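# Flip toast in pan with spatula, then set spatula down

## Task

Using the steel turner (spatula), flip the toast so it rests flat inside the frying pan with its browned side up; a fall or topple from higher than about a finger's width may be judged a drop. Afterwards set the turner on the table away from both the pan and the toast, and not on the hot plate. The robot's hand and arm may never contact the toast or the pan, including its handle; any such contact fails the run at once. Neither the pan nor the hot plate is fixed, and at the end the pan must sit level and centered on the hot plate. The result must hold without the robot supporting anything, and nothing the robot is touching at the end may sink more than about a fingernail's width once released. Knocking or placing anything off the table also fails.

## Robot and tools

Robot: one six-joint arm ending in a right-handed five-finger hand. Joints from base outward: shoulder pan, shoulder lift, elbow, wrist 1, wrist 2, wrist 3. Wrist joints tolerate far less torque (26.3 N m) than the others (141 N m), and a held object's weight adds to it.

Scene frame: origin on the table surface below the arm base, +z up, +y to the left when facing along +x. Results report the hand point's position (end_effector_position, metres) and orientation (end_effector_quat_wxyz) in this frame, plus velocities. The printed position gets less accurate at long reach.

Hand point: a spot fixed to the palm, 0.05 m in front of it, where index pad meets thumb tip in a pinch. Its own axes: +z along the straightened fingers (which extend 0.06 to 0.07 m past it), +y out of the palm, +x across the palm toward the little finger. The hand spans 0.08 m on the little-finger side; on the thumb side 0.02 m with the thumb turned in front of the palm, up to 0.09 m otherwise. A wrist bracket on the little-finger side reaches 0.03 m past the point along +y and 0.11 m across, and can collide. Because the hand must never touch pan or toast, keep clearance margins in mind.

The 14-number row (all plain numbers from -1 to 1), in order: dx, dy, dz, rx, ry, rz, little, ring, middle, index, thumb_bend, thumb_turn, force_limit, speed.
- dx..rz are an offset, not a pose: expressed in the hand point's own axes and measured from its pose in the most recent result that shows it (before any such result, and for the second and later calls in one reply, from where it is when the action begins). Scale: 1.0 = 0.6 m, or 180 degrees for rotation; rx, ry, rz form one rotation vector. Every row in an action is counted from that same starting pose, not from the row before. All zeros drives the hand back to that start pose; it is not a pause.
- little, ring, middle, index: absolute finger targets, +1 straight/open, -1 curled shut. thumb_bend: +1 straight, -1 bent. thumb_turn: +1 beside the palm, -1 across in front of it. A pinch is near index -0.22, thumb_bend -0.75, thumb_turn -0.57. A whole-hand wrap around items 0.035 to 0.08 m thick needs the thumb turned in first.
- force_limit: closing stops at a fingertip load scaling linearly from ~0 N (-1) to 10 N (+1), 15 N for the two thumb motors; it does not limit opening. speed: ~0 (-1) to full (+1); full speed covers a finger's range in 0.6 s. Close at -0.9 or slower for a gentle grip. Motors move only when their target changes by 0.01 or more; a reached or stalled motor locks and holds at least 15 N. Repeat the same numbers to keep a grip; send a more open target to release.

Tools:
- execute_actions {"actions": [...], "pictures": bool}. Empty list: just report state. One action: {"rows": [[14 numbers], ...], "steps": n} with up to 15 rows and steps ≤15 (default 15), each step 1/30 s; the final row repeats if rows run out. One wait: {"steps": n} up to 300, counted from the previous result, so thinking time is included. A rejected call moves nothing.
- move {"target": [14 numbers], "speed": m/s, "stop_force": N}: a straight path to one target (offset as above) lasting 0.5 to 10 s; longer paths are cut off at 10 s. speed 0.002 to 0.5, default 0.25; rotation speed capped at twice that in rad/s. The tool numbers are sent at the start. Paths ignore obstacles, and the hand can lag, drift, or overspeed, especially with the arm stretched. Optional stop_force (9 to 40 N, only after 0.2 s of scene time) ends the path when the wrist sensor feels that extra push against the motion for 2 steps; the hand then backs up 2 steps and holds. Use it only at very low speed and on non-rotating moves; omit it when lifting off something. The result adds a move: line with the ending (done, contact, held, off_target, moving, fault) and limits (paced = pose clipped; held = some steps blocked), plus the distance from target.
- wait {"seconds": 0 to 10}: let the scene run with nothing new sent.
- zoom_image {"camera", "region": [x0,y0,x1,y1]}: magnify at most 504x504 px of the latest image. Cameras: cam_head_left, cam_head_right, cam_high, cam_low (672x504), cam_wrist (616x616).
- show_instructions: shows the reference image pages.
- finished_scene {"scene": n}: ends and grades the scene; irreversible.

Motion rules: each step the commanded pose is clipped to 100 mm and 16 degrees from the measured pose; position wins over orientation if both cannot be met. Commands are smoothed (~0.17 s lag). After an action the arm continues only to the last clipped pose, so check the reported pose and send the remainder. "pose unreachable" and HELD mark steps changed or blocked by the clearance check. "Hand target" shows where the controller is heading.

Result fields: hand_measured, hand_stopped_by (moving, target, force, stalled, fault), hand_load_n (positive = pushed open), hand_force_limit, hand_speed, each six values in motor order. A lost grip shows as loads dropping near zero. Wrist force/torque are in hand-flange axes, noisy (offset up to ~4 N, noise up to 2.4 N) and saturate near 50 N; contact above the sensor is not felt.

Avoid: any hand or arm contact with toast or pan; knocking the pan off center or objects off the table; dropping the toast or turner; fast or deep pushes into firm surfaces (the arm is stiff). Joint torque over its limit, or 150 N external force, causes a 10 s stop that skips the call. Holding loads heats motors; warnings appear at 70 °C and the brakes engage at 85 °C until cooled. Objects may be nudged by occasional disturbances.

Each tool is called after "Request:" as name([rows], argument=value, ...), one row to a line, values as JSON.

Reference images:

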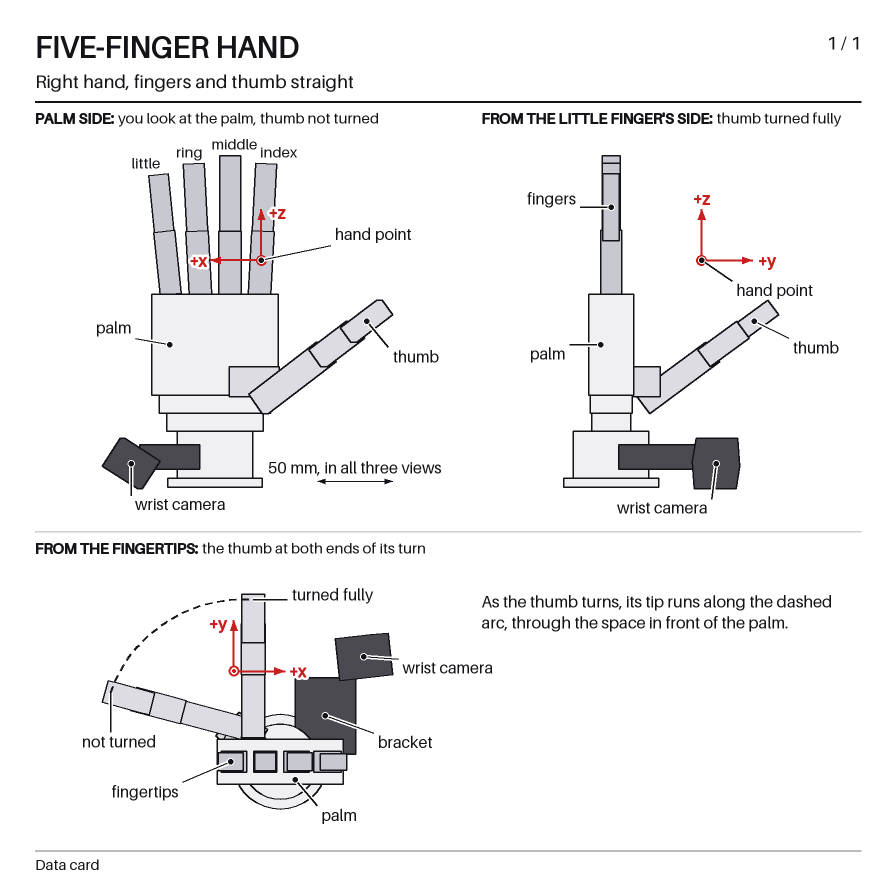

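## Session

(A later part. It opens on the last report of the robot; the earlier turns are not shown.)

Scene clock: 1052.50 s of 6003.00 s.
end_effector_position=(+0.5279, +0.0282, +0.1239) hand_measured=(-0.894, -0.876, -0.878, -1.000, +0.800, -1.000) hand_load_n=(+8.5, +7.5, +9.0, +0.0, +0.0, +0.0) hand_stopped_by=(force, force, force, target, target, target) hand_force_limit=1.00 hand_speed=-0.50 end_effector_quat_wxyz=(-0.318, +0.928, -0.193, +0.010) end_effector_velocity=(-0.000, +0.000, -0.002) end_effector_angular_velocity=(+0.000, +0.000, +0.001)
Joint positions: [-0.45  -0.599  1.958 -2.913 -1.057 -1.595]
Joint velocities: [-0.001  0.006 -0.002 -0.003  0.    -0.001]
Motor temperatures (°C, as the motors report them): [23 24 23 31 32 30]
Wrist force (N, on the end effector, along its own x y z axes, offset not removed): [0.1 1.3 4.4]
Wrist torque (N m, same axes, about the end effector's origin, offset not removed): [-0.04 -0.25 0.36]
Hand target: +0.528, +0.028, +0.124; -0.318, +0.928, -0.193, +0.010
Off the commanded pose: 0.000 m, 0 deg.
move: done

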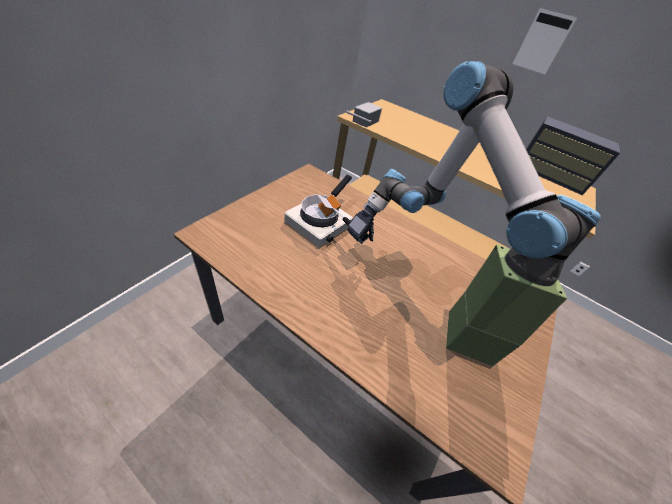

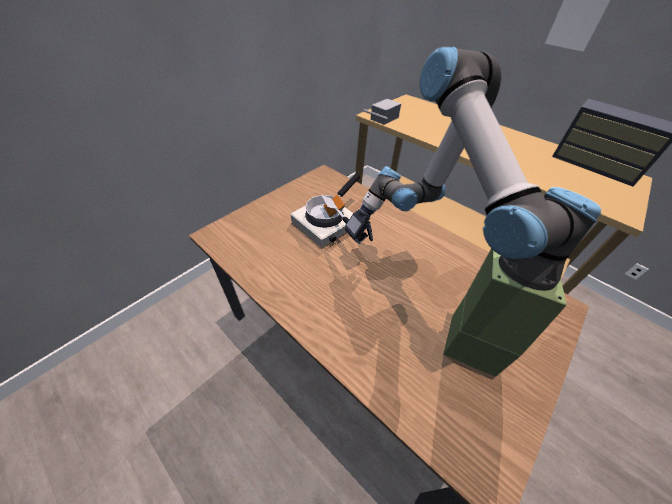

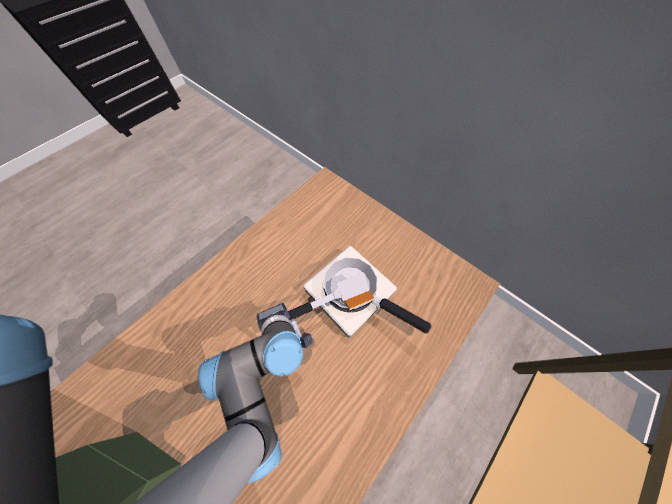

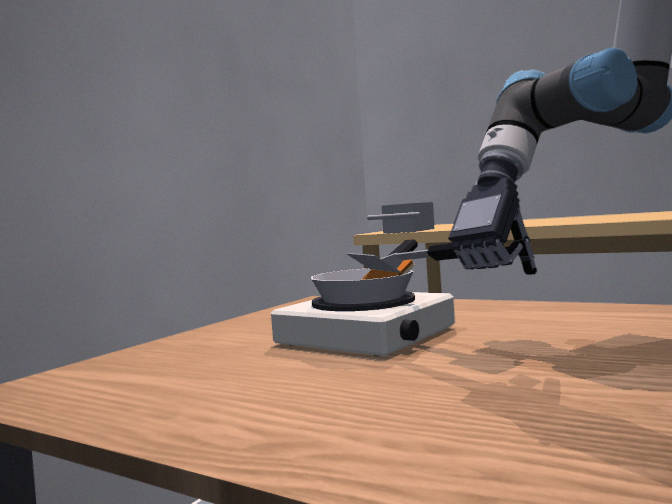

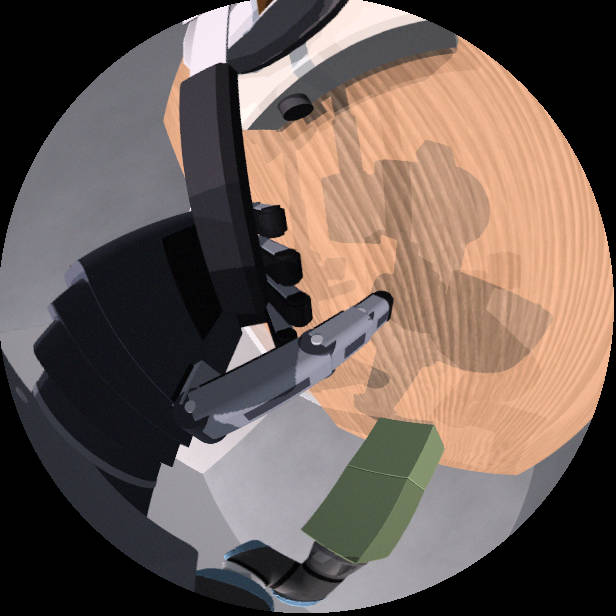

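Request:
execute_actions([
  {"rows":[[0.0003,0.0015,0.002,0,0,0,-1,-1,-1,-1,0.8,-1,1,-0.5],[0.0005,0.003,0.004,0,0,0,-1,-1,-1,-1,0.8,-1,1,-0.5]],"steps":15},
], pictures=false)

Scene clock: 1055.77 s of 6003.00 s.
end_effector_position=(+0.5279, +0.0282, +0.1210) hand_measured=(-0.894, -0.876, -0.878, -1.000, +0.800, -1.000) hand_load_n=(+7.0, +7.0, +10.0, +0.0, +0.0, +0.0) hand_stopped_by=(force, force, force, target, target, target) hand_force_limit=1.00 hand_speed=-0.50 end_effector_quat_wxyz=(-0.318, +0.928, -0.193, +0.010) end_effector_velocity=(-0.000, -0.000, -0.001) end_effector_angular_velocity=(-0.001, +0.001, +0.000)
Joint positions: [-0.451 -0.592  1.955 -2.916 -1.057 -1.596]
Joint velocities: [-0.     0.002 -0.001 -0.001 -0.001 -0.   ]
Motor temperatures (°C, as the motors report them): [23 24 23 31 32 30]
Wrist force (N, on the end effector, along its own x y z axes, offset not removed): [0.1 -1.3 3.6]
Wrist torque (N m, same axes, about the end effector's origin, offset not removed): [-0.14 0.25 -0.66]
Hand target: +0.528, +0.028, +0.121; -0.318, +0.928, -0.193, +0.010
Off the commanded pose: 0.000 m, 0 deg.
Steps of this call (steps 1 to 83: nothing new was sent; steps 84 to 98: all 15 steps of this action). Readings (end_effector_position | what the end effector reports):
84: (+0.5279, +0.0282, +0.1237) | hand_measured=(-0.894, -0.876, -0.878, -1.000, +0.800, -1.000) hand_load_n=(+8.0, +7.5, +9.0, +0.0, +0.0, +0.0) hand_stopped_by=(force, force, force, target, target, target) hand_force_limit=1.00 hand_speed=-0.50
85: (+0.5279, +0.0282, +0.1235) | hand_measured=(-0.894, -0.876, -0.878, -1.000, +0.800, -1.000) hand_load_n=(+8.0, +7.5, +9.0, +0.0, +0.0, +0.0) hand_stopped_by=(force, force, force, target, target, target) hand_force_limit=1.00 hand_speed=-0.50
87: (+0.5279, +0.0282, +0.1226) | hand_measured=(-0.894, -0.876, -0.878, -1.000, +0.800, -1.000) hand_load_n=(+8.0, +7.0, +9.0, +0.0, +0.0, +0.0) hand_stopped_by=(force, force, force, target, target, target) hand_force_limit=1.00 hand_speed=-0.50
91: (+0.5279, +0.0282, +0.1215) | hand_measured=(-0.894, -0.876, -0.878, -1.000, +0.800, -1.000) hand_load_n=(+7.0, +7.0, +9.5, +0.0, +0.0, +0.0) hand_stopped_by=(force, force, force, target, target, target) hand_force_limit=1.00 hand_speed=-0.50
98: the state above

Request:
move(target=[0.0013,-0.0077,0.0118,0,0,0,-1,-1,-1,-1,0.8,-1,1,-0.5], speed=0.01)

Request:
zoom_image(camera="cam_high", region=[310,240,400,330])

Request:
zoom_image(camera="cam_low", region=[310,220,430,310])

Scene clock: 1061.27 s of 6003.00 s.
end_effector_position=(+0.5311, +0.0352, +0.1181) hand_measured=(-0.894, -0.876, -0.878, -1.000, +0.800, -1.000) hand_load_n=(+8.0, +7.0, +9.0, +0.0, +0.0, +0.0) hand_stopped_by=(force, force, force, target, target, target) hand_force_limit=1.00 hand_speed=-0.50 end_effector_quat_wxyz=(-0.318, +0.928, -0.193, +0.010) end_effector_velocity=(+0.001, +0.002, -0.001) end_effector_angular_velocity=(-0.000, -0.000, +0.000)
Joint positions: [-0.437 -0.579  1.944 -2.925 -1.057 -1.58 ]
Joint velocities: [ 0.004  0.004 -0.003 -0.003 -0.     0.004]
Motor temperatures (°C, as the motors report them): [23 24 23 31 32 30]
Wrist force (N, on the end effector, along its own x y z axes, offset not removed): [-0.3 0.5 1.5]
Wrist torque (N m, same axes, about the end effector's origin, offset not removed): [0.06 0.13 -0.03]
Hand target: +0.531, +0.035, +0.118; -0.318, +0.928, -0.193, +0.010
Off the commanded pose: 0.000 m, 0 deg.
After step 90, 1.43 s passed at rest.
move: done

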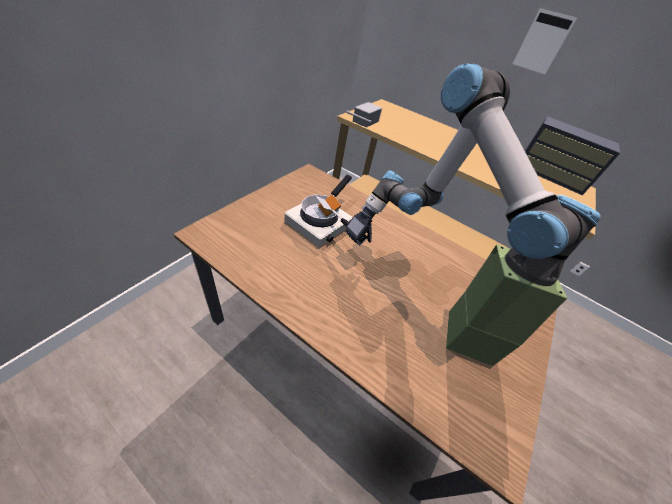

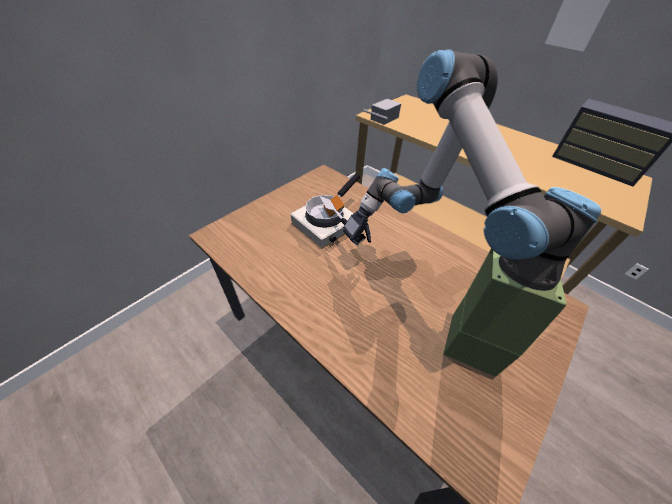

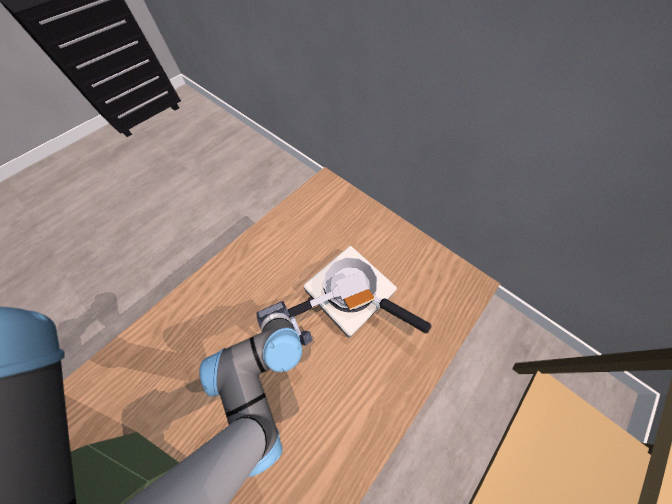

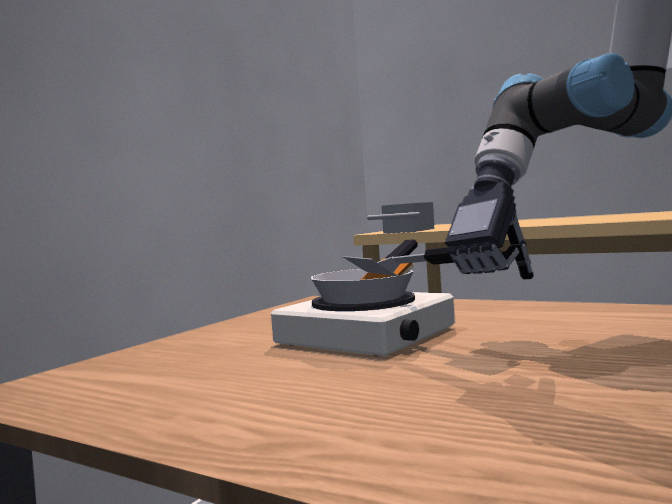

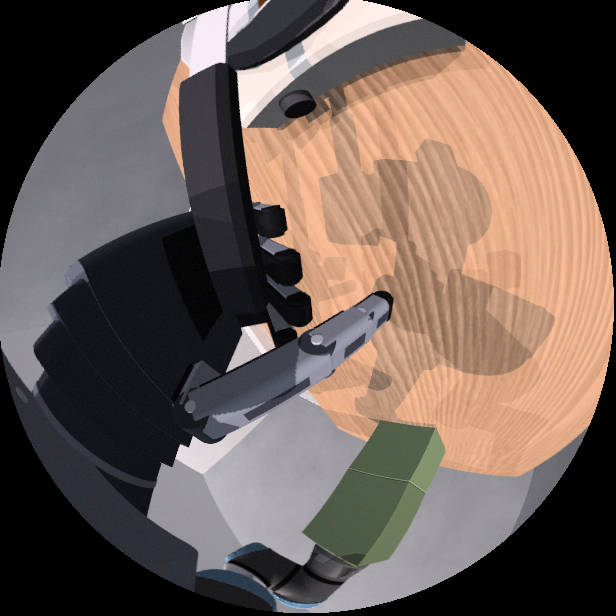

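Region (310, 240, 400, 330) of cam_high's 672x504 image, scaled by 5.600, with more detail than that image has.

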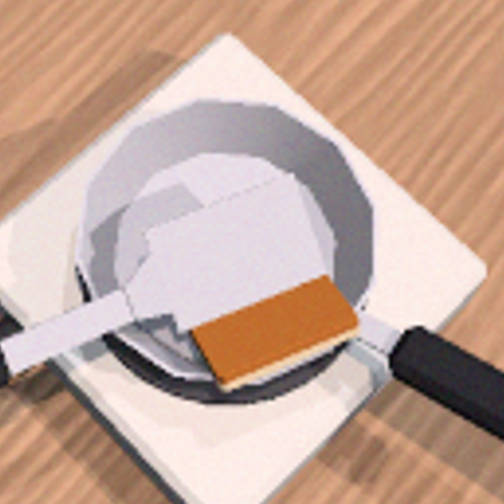

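Region (310, 220, 430, 310) of cam_low's 672x504 image, scaled by 4.200, with more detail than that image has; it fills the top 378 rows of this view, and the rest is white.

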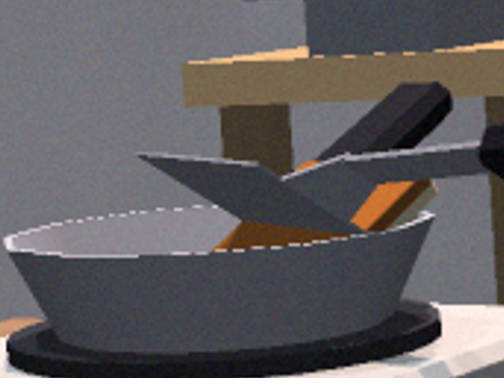

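Request:
move(target=[-0.0085,0.0285,-0.0786,0,0,0,-1,-1,-1,-1,0.8,-1,1,-0.5], speed=0.05)

Request:
move(target=[0.0017,0.01,0.0133,0,0,0,-1,-1,-1,-1,0.8,-1,1,-0.5], speed=0.02)

Request:
zoom_image(camera="cam_high", region=[310,240,400,330])

Request:
zoom_image(camera="cam_low", region=[310,220,430,310])

Scene clock: 1076.33 s of 6003.00 s.
end_effector_position=(+0.5138, -0.0028, +0.1459) hand_measured=(-0.894, -0.876, -0.878, -1.000, +0.800, -1.000) hand_load_n=(+8.5, +7.5, +9.0, +0.0, +0.0, +0.0) hand_stopped_by=(force, force, force, target, target, target) hand_force_limit=1.00 hand_speed=-0.50 end_effector_quat_wxyz=(-0.318, +0.928, -0.193, +0.010) end_effector_velocity=(-0.001, -0.003, +0.002) end_effector_angular_velocity=(-0.001, +0.001, -0.001)
Joint positions: [-0.509 -0.677  2.011 -2.854 -1.059 -1.663]
Joint velocities: [-0.005 -0.006  0.003  0.005 -0.001 -0.004]
Motor temperatures (°C, as the motors report them): [23 24 23 31 32 30]
Wrist force (N, on the end effector, along its own x y z axes, offset not removed): [-2.3 0.6 5.4]
Wrist torque (N m, same axes, about the end effector's origin, offset not removed): [-0.26 0.00 -0.16]
Hand target: +0.514, -0.003, +0.146; -0.318, +0.928, -0.193, +0.010
Off the commanded pose: 0.000 m, 0 deg.
After step 90, 10.63 s passed at rest.
move: done

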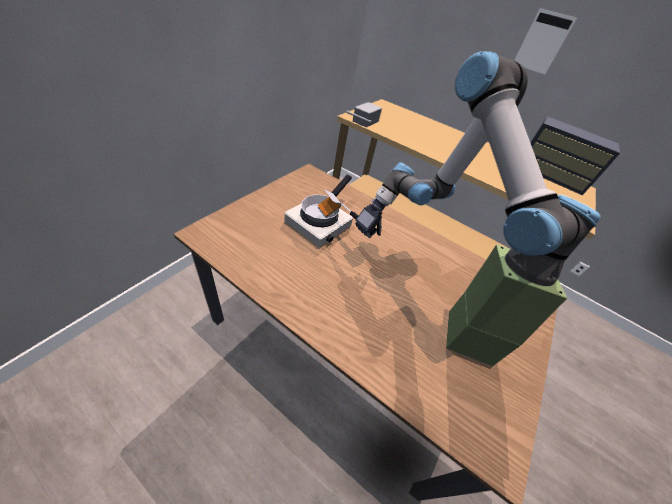

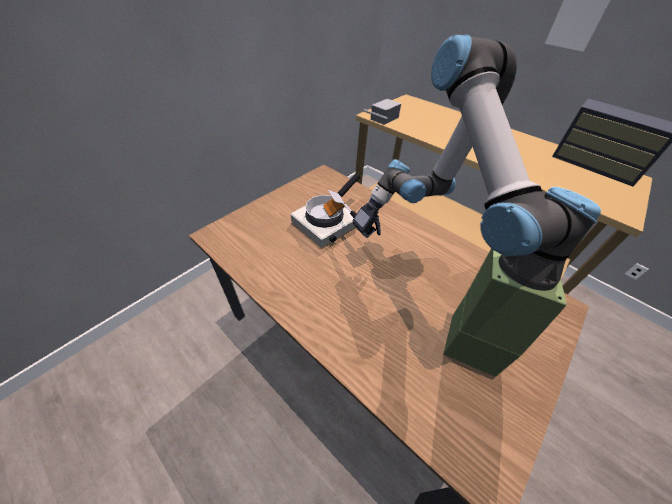

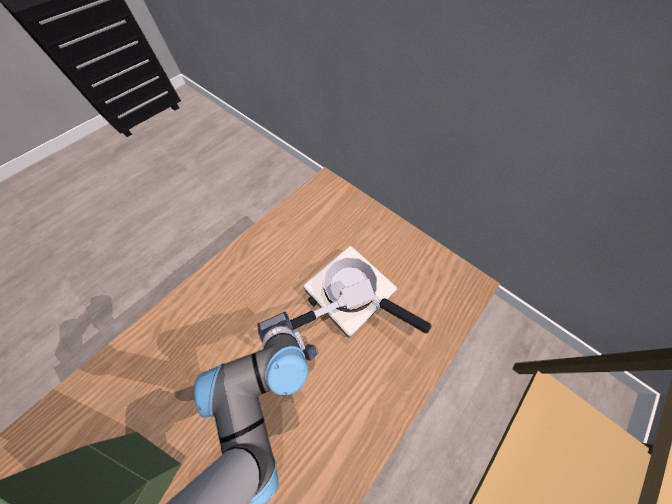

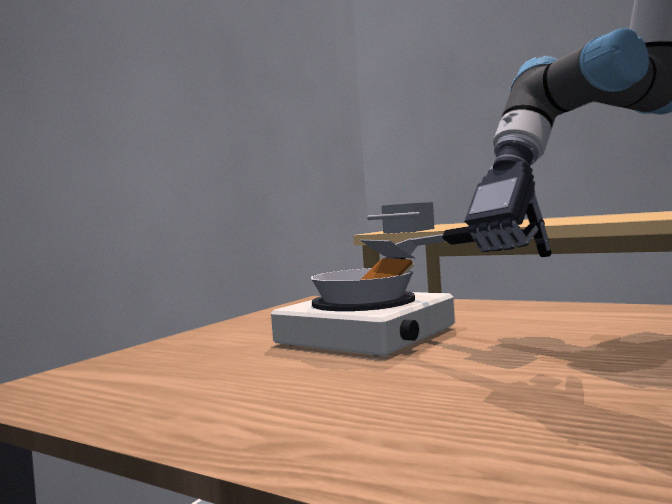

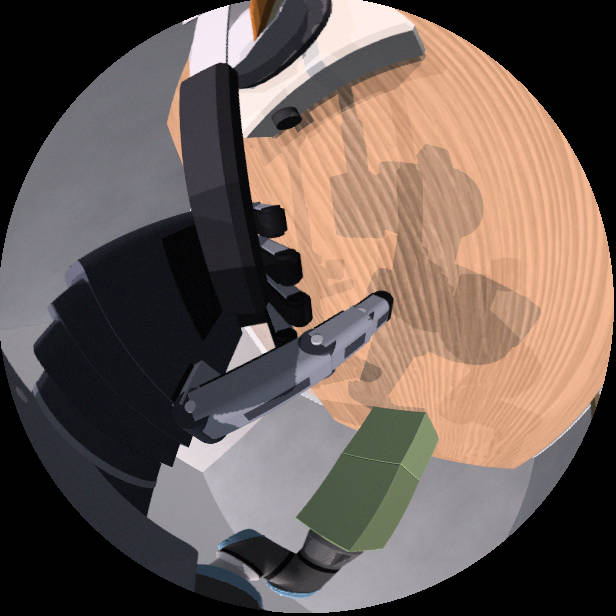

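Scene clock: 1077.13 s of 6003.00 s.
end_effector_position=(+0.5138, -0.0028, +0.1361) hand_measured=(-0.894, -0.876, -0.878, -1.000, +0.800, -1.000) hand_load_n=(+8.5, +7.5, +9.0, +0.0, +0.0, +0.0) hand_stopped_by=(force, force, force, target, target, target) hand_force_limit=1.00 hand_speed=-0.50 end_effector_quat_wxyz=(-0.318, +0.928, -0.193, +0.010) end_effector_velocity=(+0.000, +0.000, -0.003) end_effector_angular_velocity=(+0.000, -0.000, +0.000)
Joint positions: [-0.511 -0.653  2.002 -2.867 -1.059 -1.665]
Joint velocities: [-0.     0.007 -0.003 -0.003  0.    -0.001]
Motor temperatures (°C, as the motors report them): [23 24 23 31 32 30]
Wrist force (N, on the end effector, along its own x y z axes, offset not removed): [0.1 -0.5 4.5]
Wrist torque (N m, same axes, about the end effector's origin, offset not removed): [-0.34 -0.28 0.07]
Hand target: +0.514, -0.003, +0.136; -0.318, +0.928, -0.193, +0.010
Off the commanded pose: 0.000 m, 0 deg.
move: done

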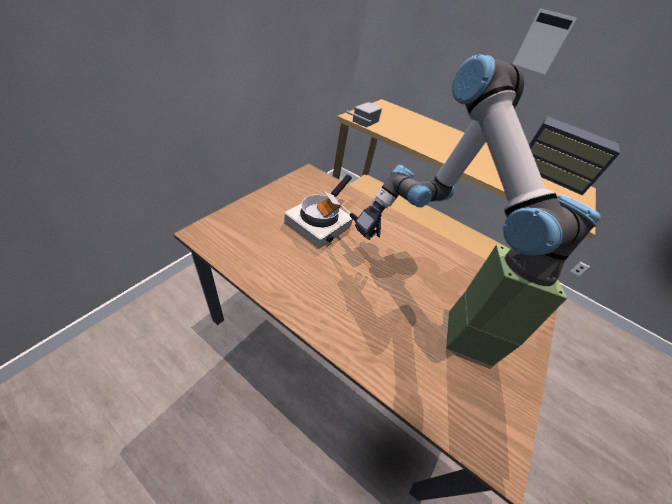

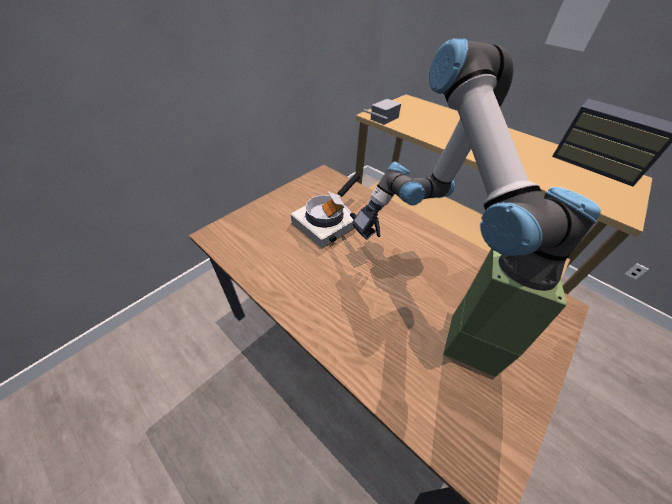

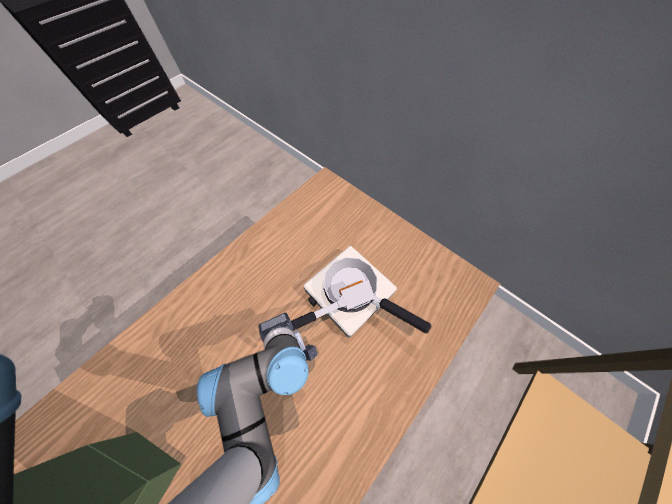

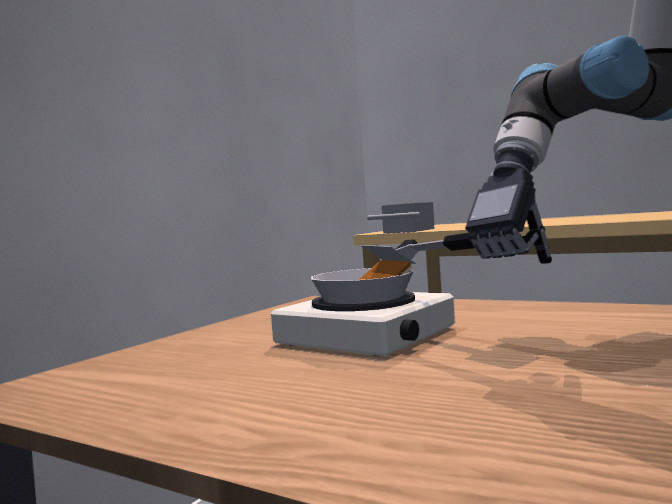

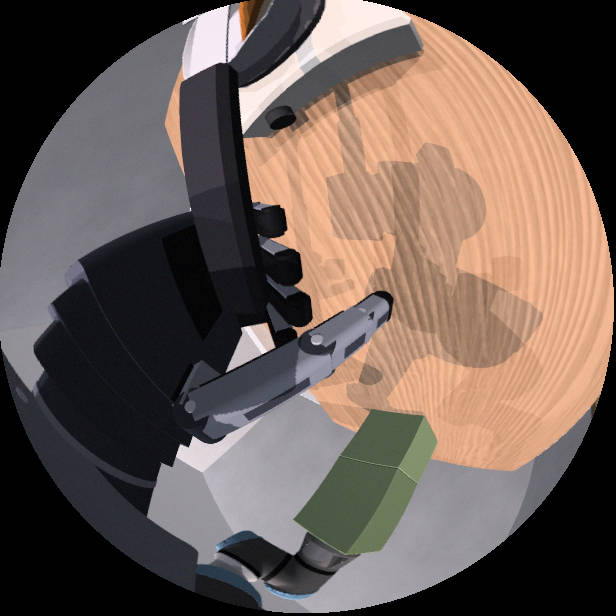

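Region (310, 240, 400, 330) of cam_high's 672x504 image, scaled by 5.600, with more detail than that image has.

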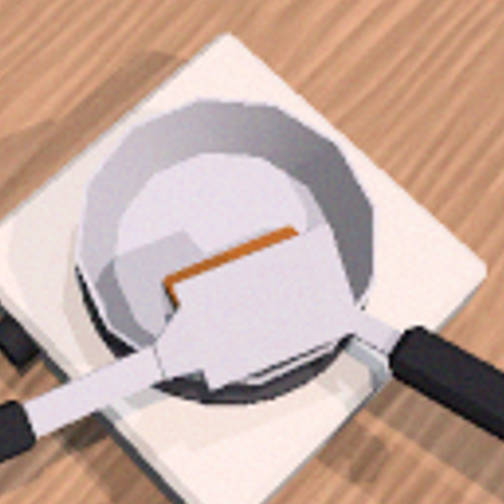

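Region (310, 220, 430, 310) of cam_low's 672x504 image, scaled by 4.200, with more detail than that image has; it fills the top 378 rows of this view, and the rest is white.

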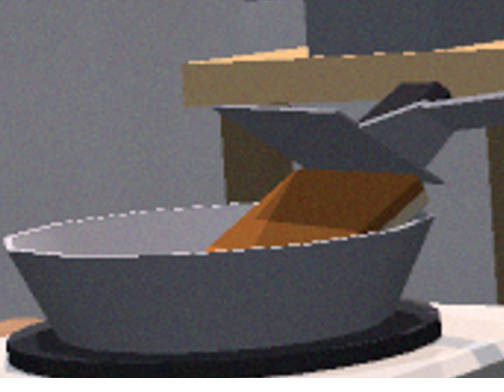

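Already nudging. Continue out 12 mm, down 6 mm.

Request:
move(target=[0.0022,-0.0101,0.0198,0,0,0,-1,-1,-1,-1,0.8,-1,1,-0.5], speed=0.008)

Request:
move(target=[-0.35,-0.03,-0.08,-0.2,0,0.025,-1,-1,-1,-1,0.8,-1,1,-0.5], speed=0.2)

Request:
zoom_image(camera="cam_head_left", region=[280,170,360,250])

Request:
zoom_image(camera="cam_high", region=[300,240,400,340])

Scene clock: 1084.47 s of 6003.00 s.
end_effector_position=(+0.5187, +0.0079, +0.1302) hand_measured=(-0.894, -0.876, -0.878, -1.000, +0.800, -1.000) hand_load_n=(+8.5, +7.5, +9.0, +0.0, +0.0, +0.0) hand_stopped_by=(force, force, force, target, target, target) hand_force_limit=1.00 hand_speed=-0.50 end_effector_quat_wxyz=(-0.318, +0.928, -0.193, +0.010) end_effector_velocity=(+0.001, +0.001, -0.001) end_effector_angular_velocity=(-0.001, -0.000, +0.000)
Joint positions: [-0.49  -0.63   1.985 -2.886 -1.058 -1.641]
Joint velocities: [ 0.003  0.003 -0.002 -0.003 -0.001  0.003]
Motor temperatures (°C, as the motors report them): [23 24 23 31 32 30]
Wrist force (N, on the end effector, along its own x y z axes, offset not removed): [-2.1 4.6 4.0]
Wrist torque (N m, same axes, about the end effector's origin, offset not removed): [0.46 0.10 0.20]
Hand target: +0.519, +0.008, +0.130; -0.318, +0.928, -0.193, +0.010
Off the commanded pose: 0.000 m, 0 deg.
After step 90, 2.47 s passed at rest.
move: done

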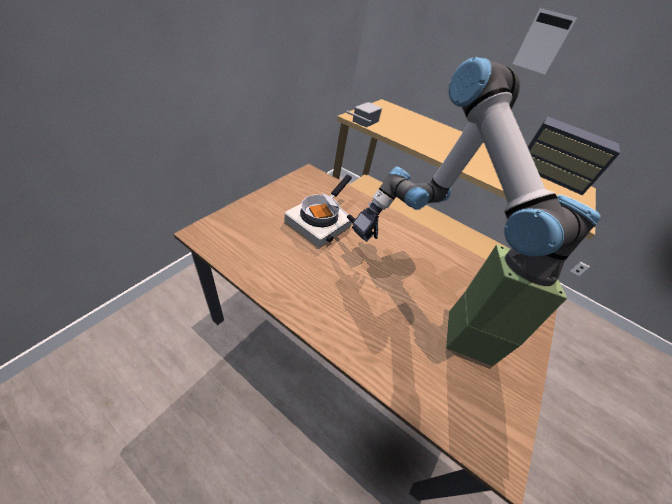

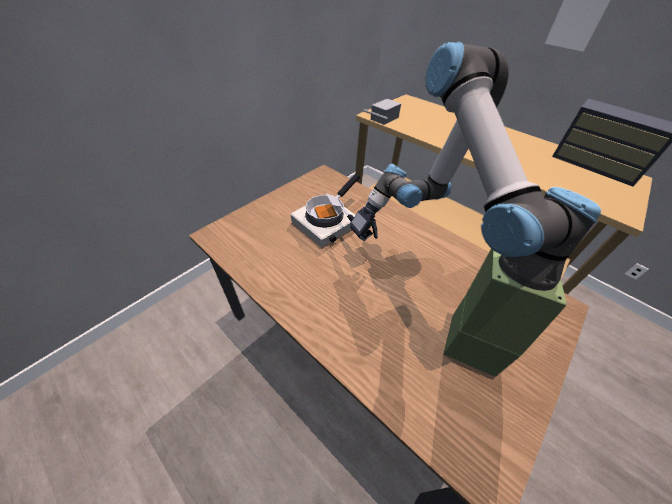

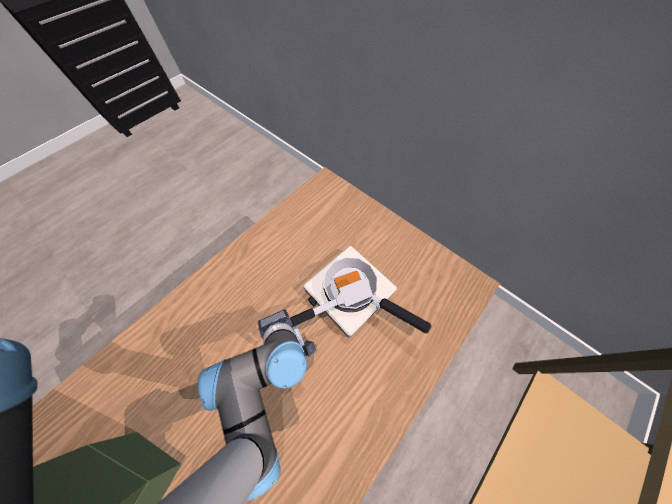

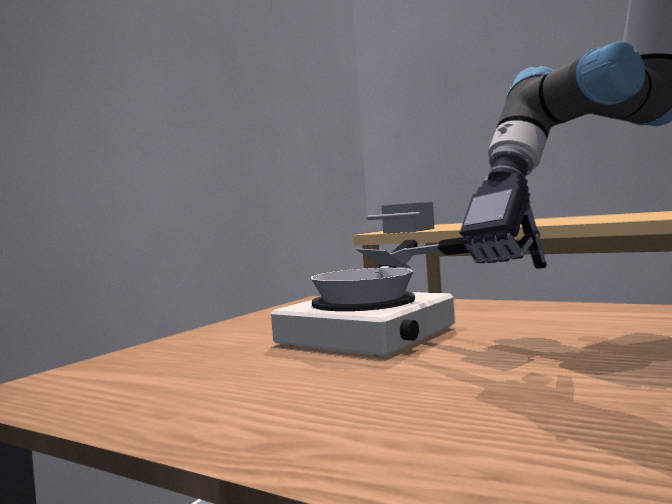

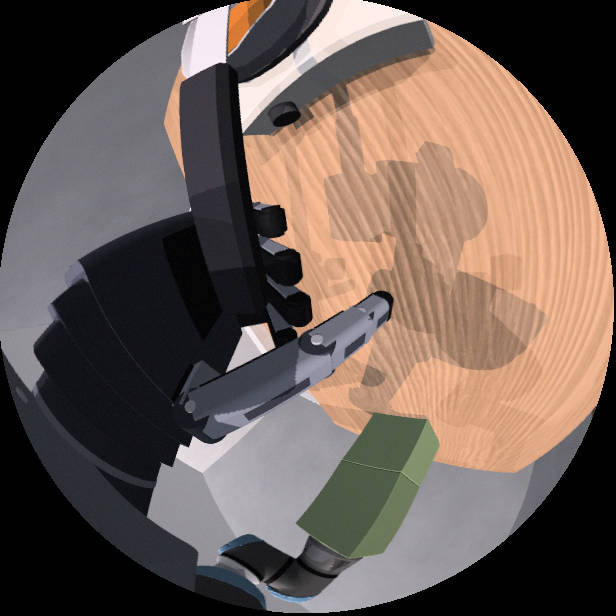

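Scene clock: 1086.63 s of 6003.00 s.
end_effector_position=(+0.3241, +0.0690, +0.2010) hand_measured=(-0.894, -0.876, -0.878, -1.000, +0.800, -1.000) hand_load_n=(+8.5, +7.5, +9.0, +0.0, +0.0, +0.0) hand_stopped_by=(force, force, force, target, target, target) hand_force_limit=1.00 hand_speed=-0.50 end_effector_quat_wxyz=(-0.016, +0.973, -0.222, -0.062) end_effector_velocity=(-0.002, +0.001, +0.001) end_effector_angular_velocity=(-0.006, +0.004, -0.001)
Joint positions: [-0.116 -0.807  2.374 -3.076 -1.669 -1.18 ]
Joint velocities: [ 0.005 -0.001  0.002  0.004 -0.005  0.007]
Motor temperatures (°C, as the motors report them): [23 24 23 31 32 30]
Wrist force (N, on the end effector, along its own x y z axes, offset not removed): [-0.7 -0.1 4.2]
Wrist torque (N m, same axes, about the end effector's origin, offset not removed): [-0.30 -0.15 -0.22]
Hand target: +0.324, +0.069, +0.201; -0.015, +0.973, -0.222, -0.062
Off the commanded pose: 0.000 m, 0 deg.
move: done

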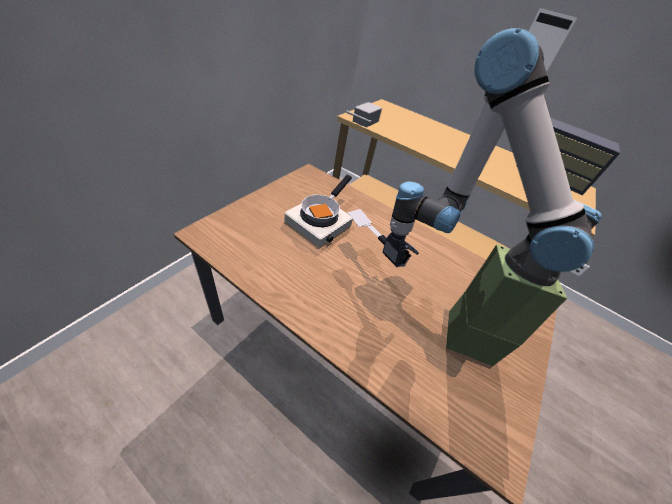

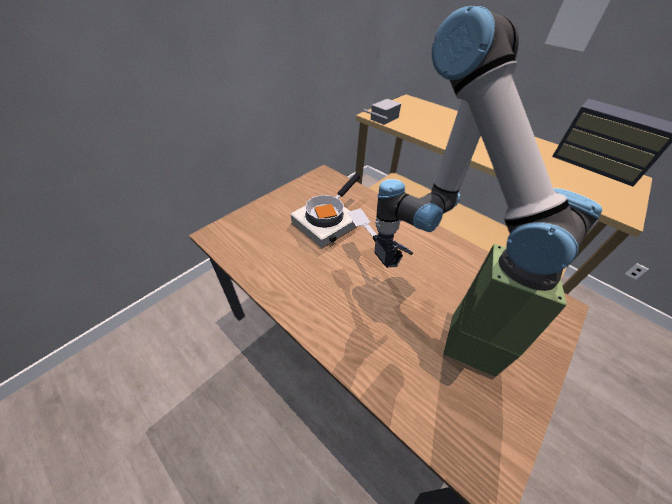

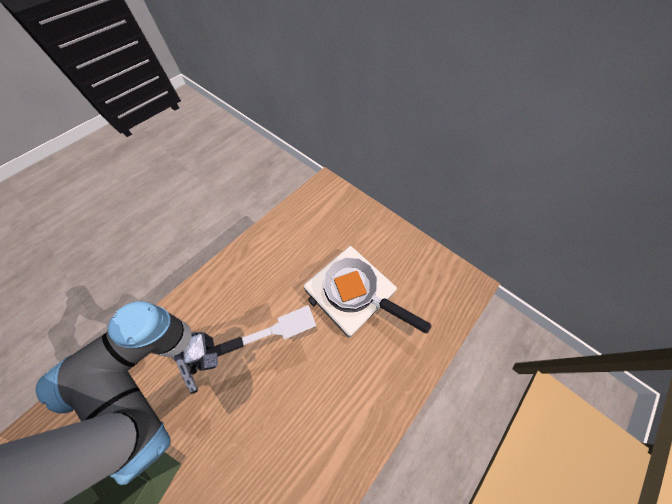

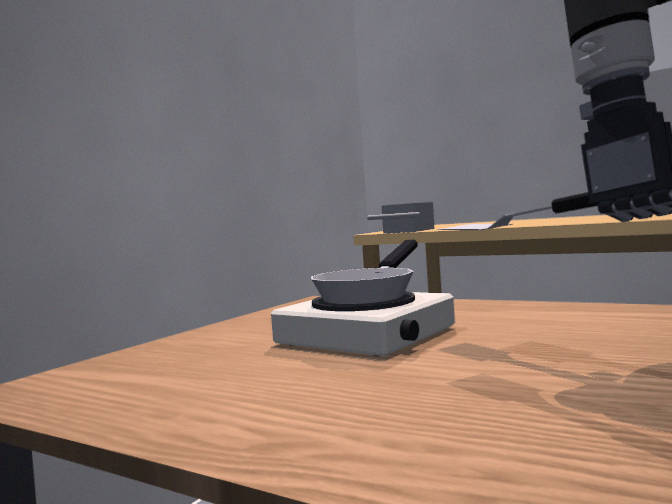

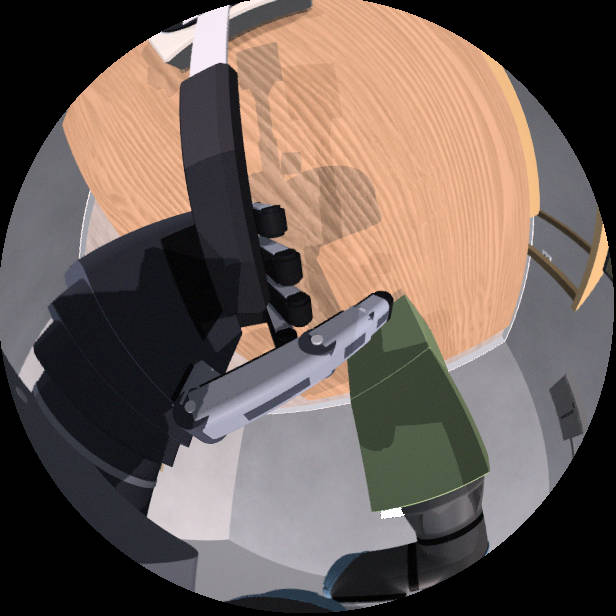

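Region (280, 170, 360, 250) of cam_head_left's 672x504 image, scaled by 6.300, with more detail than that image has.

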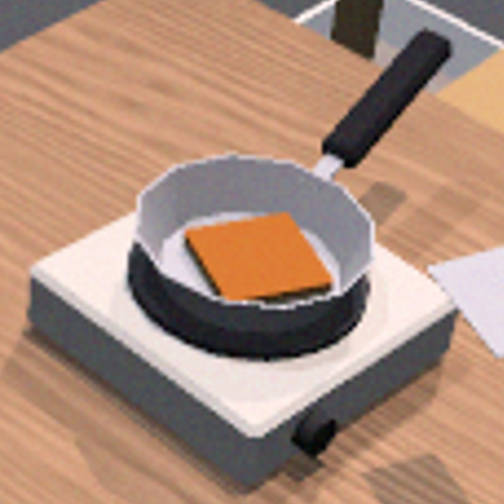

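Region (300, 240, 400, 340) of cam_high's 672x504 image, scaled by 5.040, with more detail than that image has.

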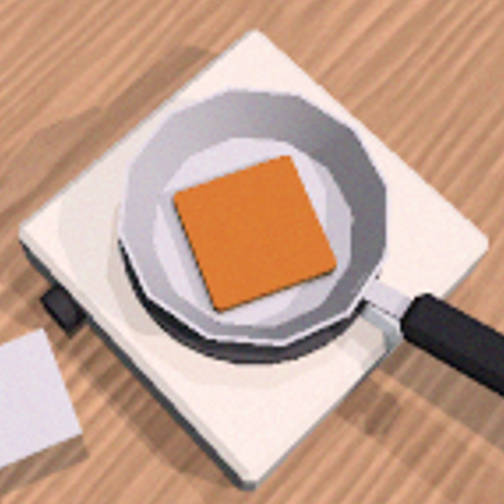

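Request:
move(target=[0.018,-0.325,0.27,0.035,0,0.27,-1,-1,-1,-1,0.8,-1,1,-0.5], speed=0.25)

Scene clock: 1101.37 s of 6003.00 s.
end_effector_position=(+0.4000, +0.2497, +0.0401) hand_measured=(-0.894, -0.876, -0.878, -1.000, +0.800, -1.000) hand_load_n=(+8.5, +7.5, +9.0, +0.0, +0.0, +0.0) hand_stopped_by=(force, force, force, target, target, target) hand_force_limit=1.00 hand_speed=-0.50 end_effector_quat_wxyz=(-0.041, +0.793, -0.605, -0.051) end_effector_velocity=(+0.001, +0.002, -0.002) end_effector_angular_velocity=(+0.001, +0.001, -0.006)
Joint positions: [ 0.068 -0.304  1.895 -3.174 -1.598 -0.153]
Joint velocities: [ 0.002  0.004 -0.006  0.001  0.001  0.008]
Motor temperatures (°C, as the motors report them): [23 24 23 31 32 30]
Wrist force (N, on the end effector, along its own x y z axes, offset not removed): [0.5 -1.7 6.3]
Wrist torque (N m, same axes, about the end effector's origin, offset not removed): [-0.66 -0.49 -0.12]
Hand target: +0.400, +0.250, +0.040; -0.041, +0.793, -0.606, -0.051
Off the commanded pose: 0.001 m, 0 deg.
After step 90, 9.40 s passed at rest.
move: done

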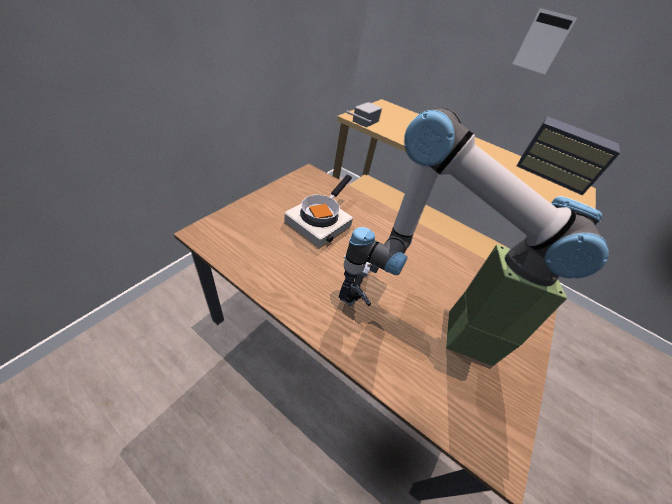

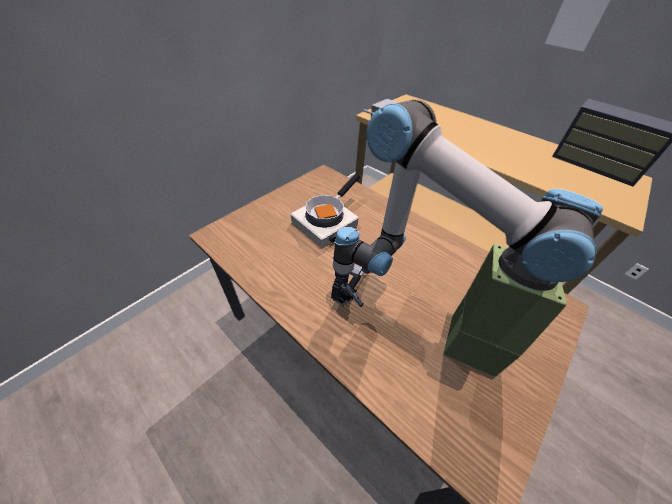

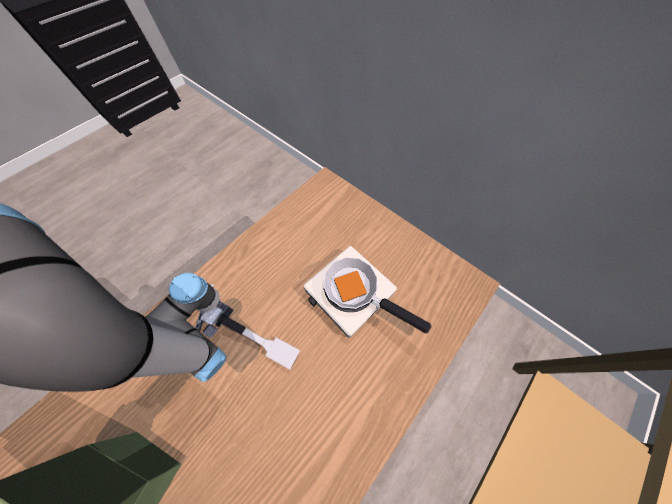

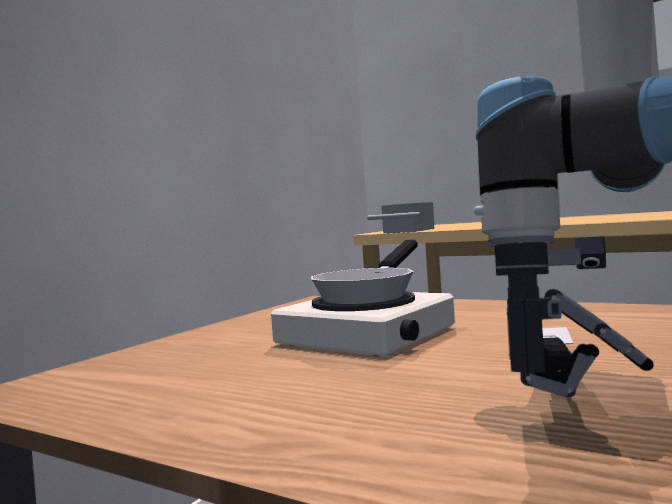

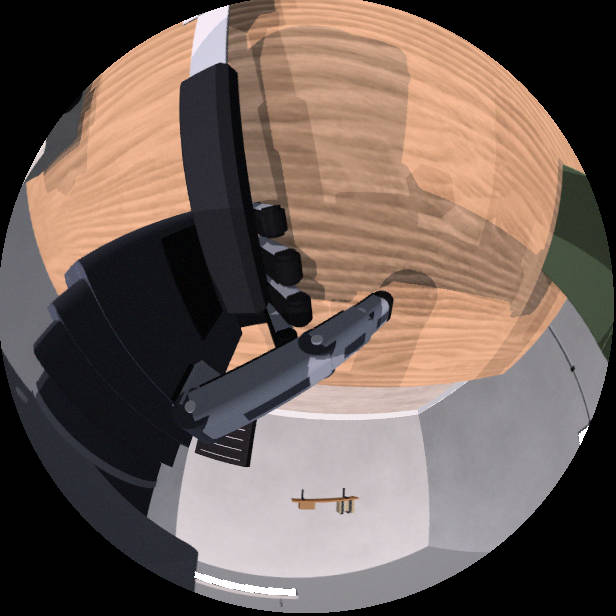

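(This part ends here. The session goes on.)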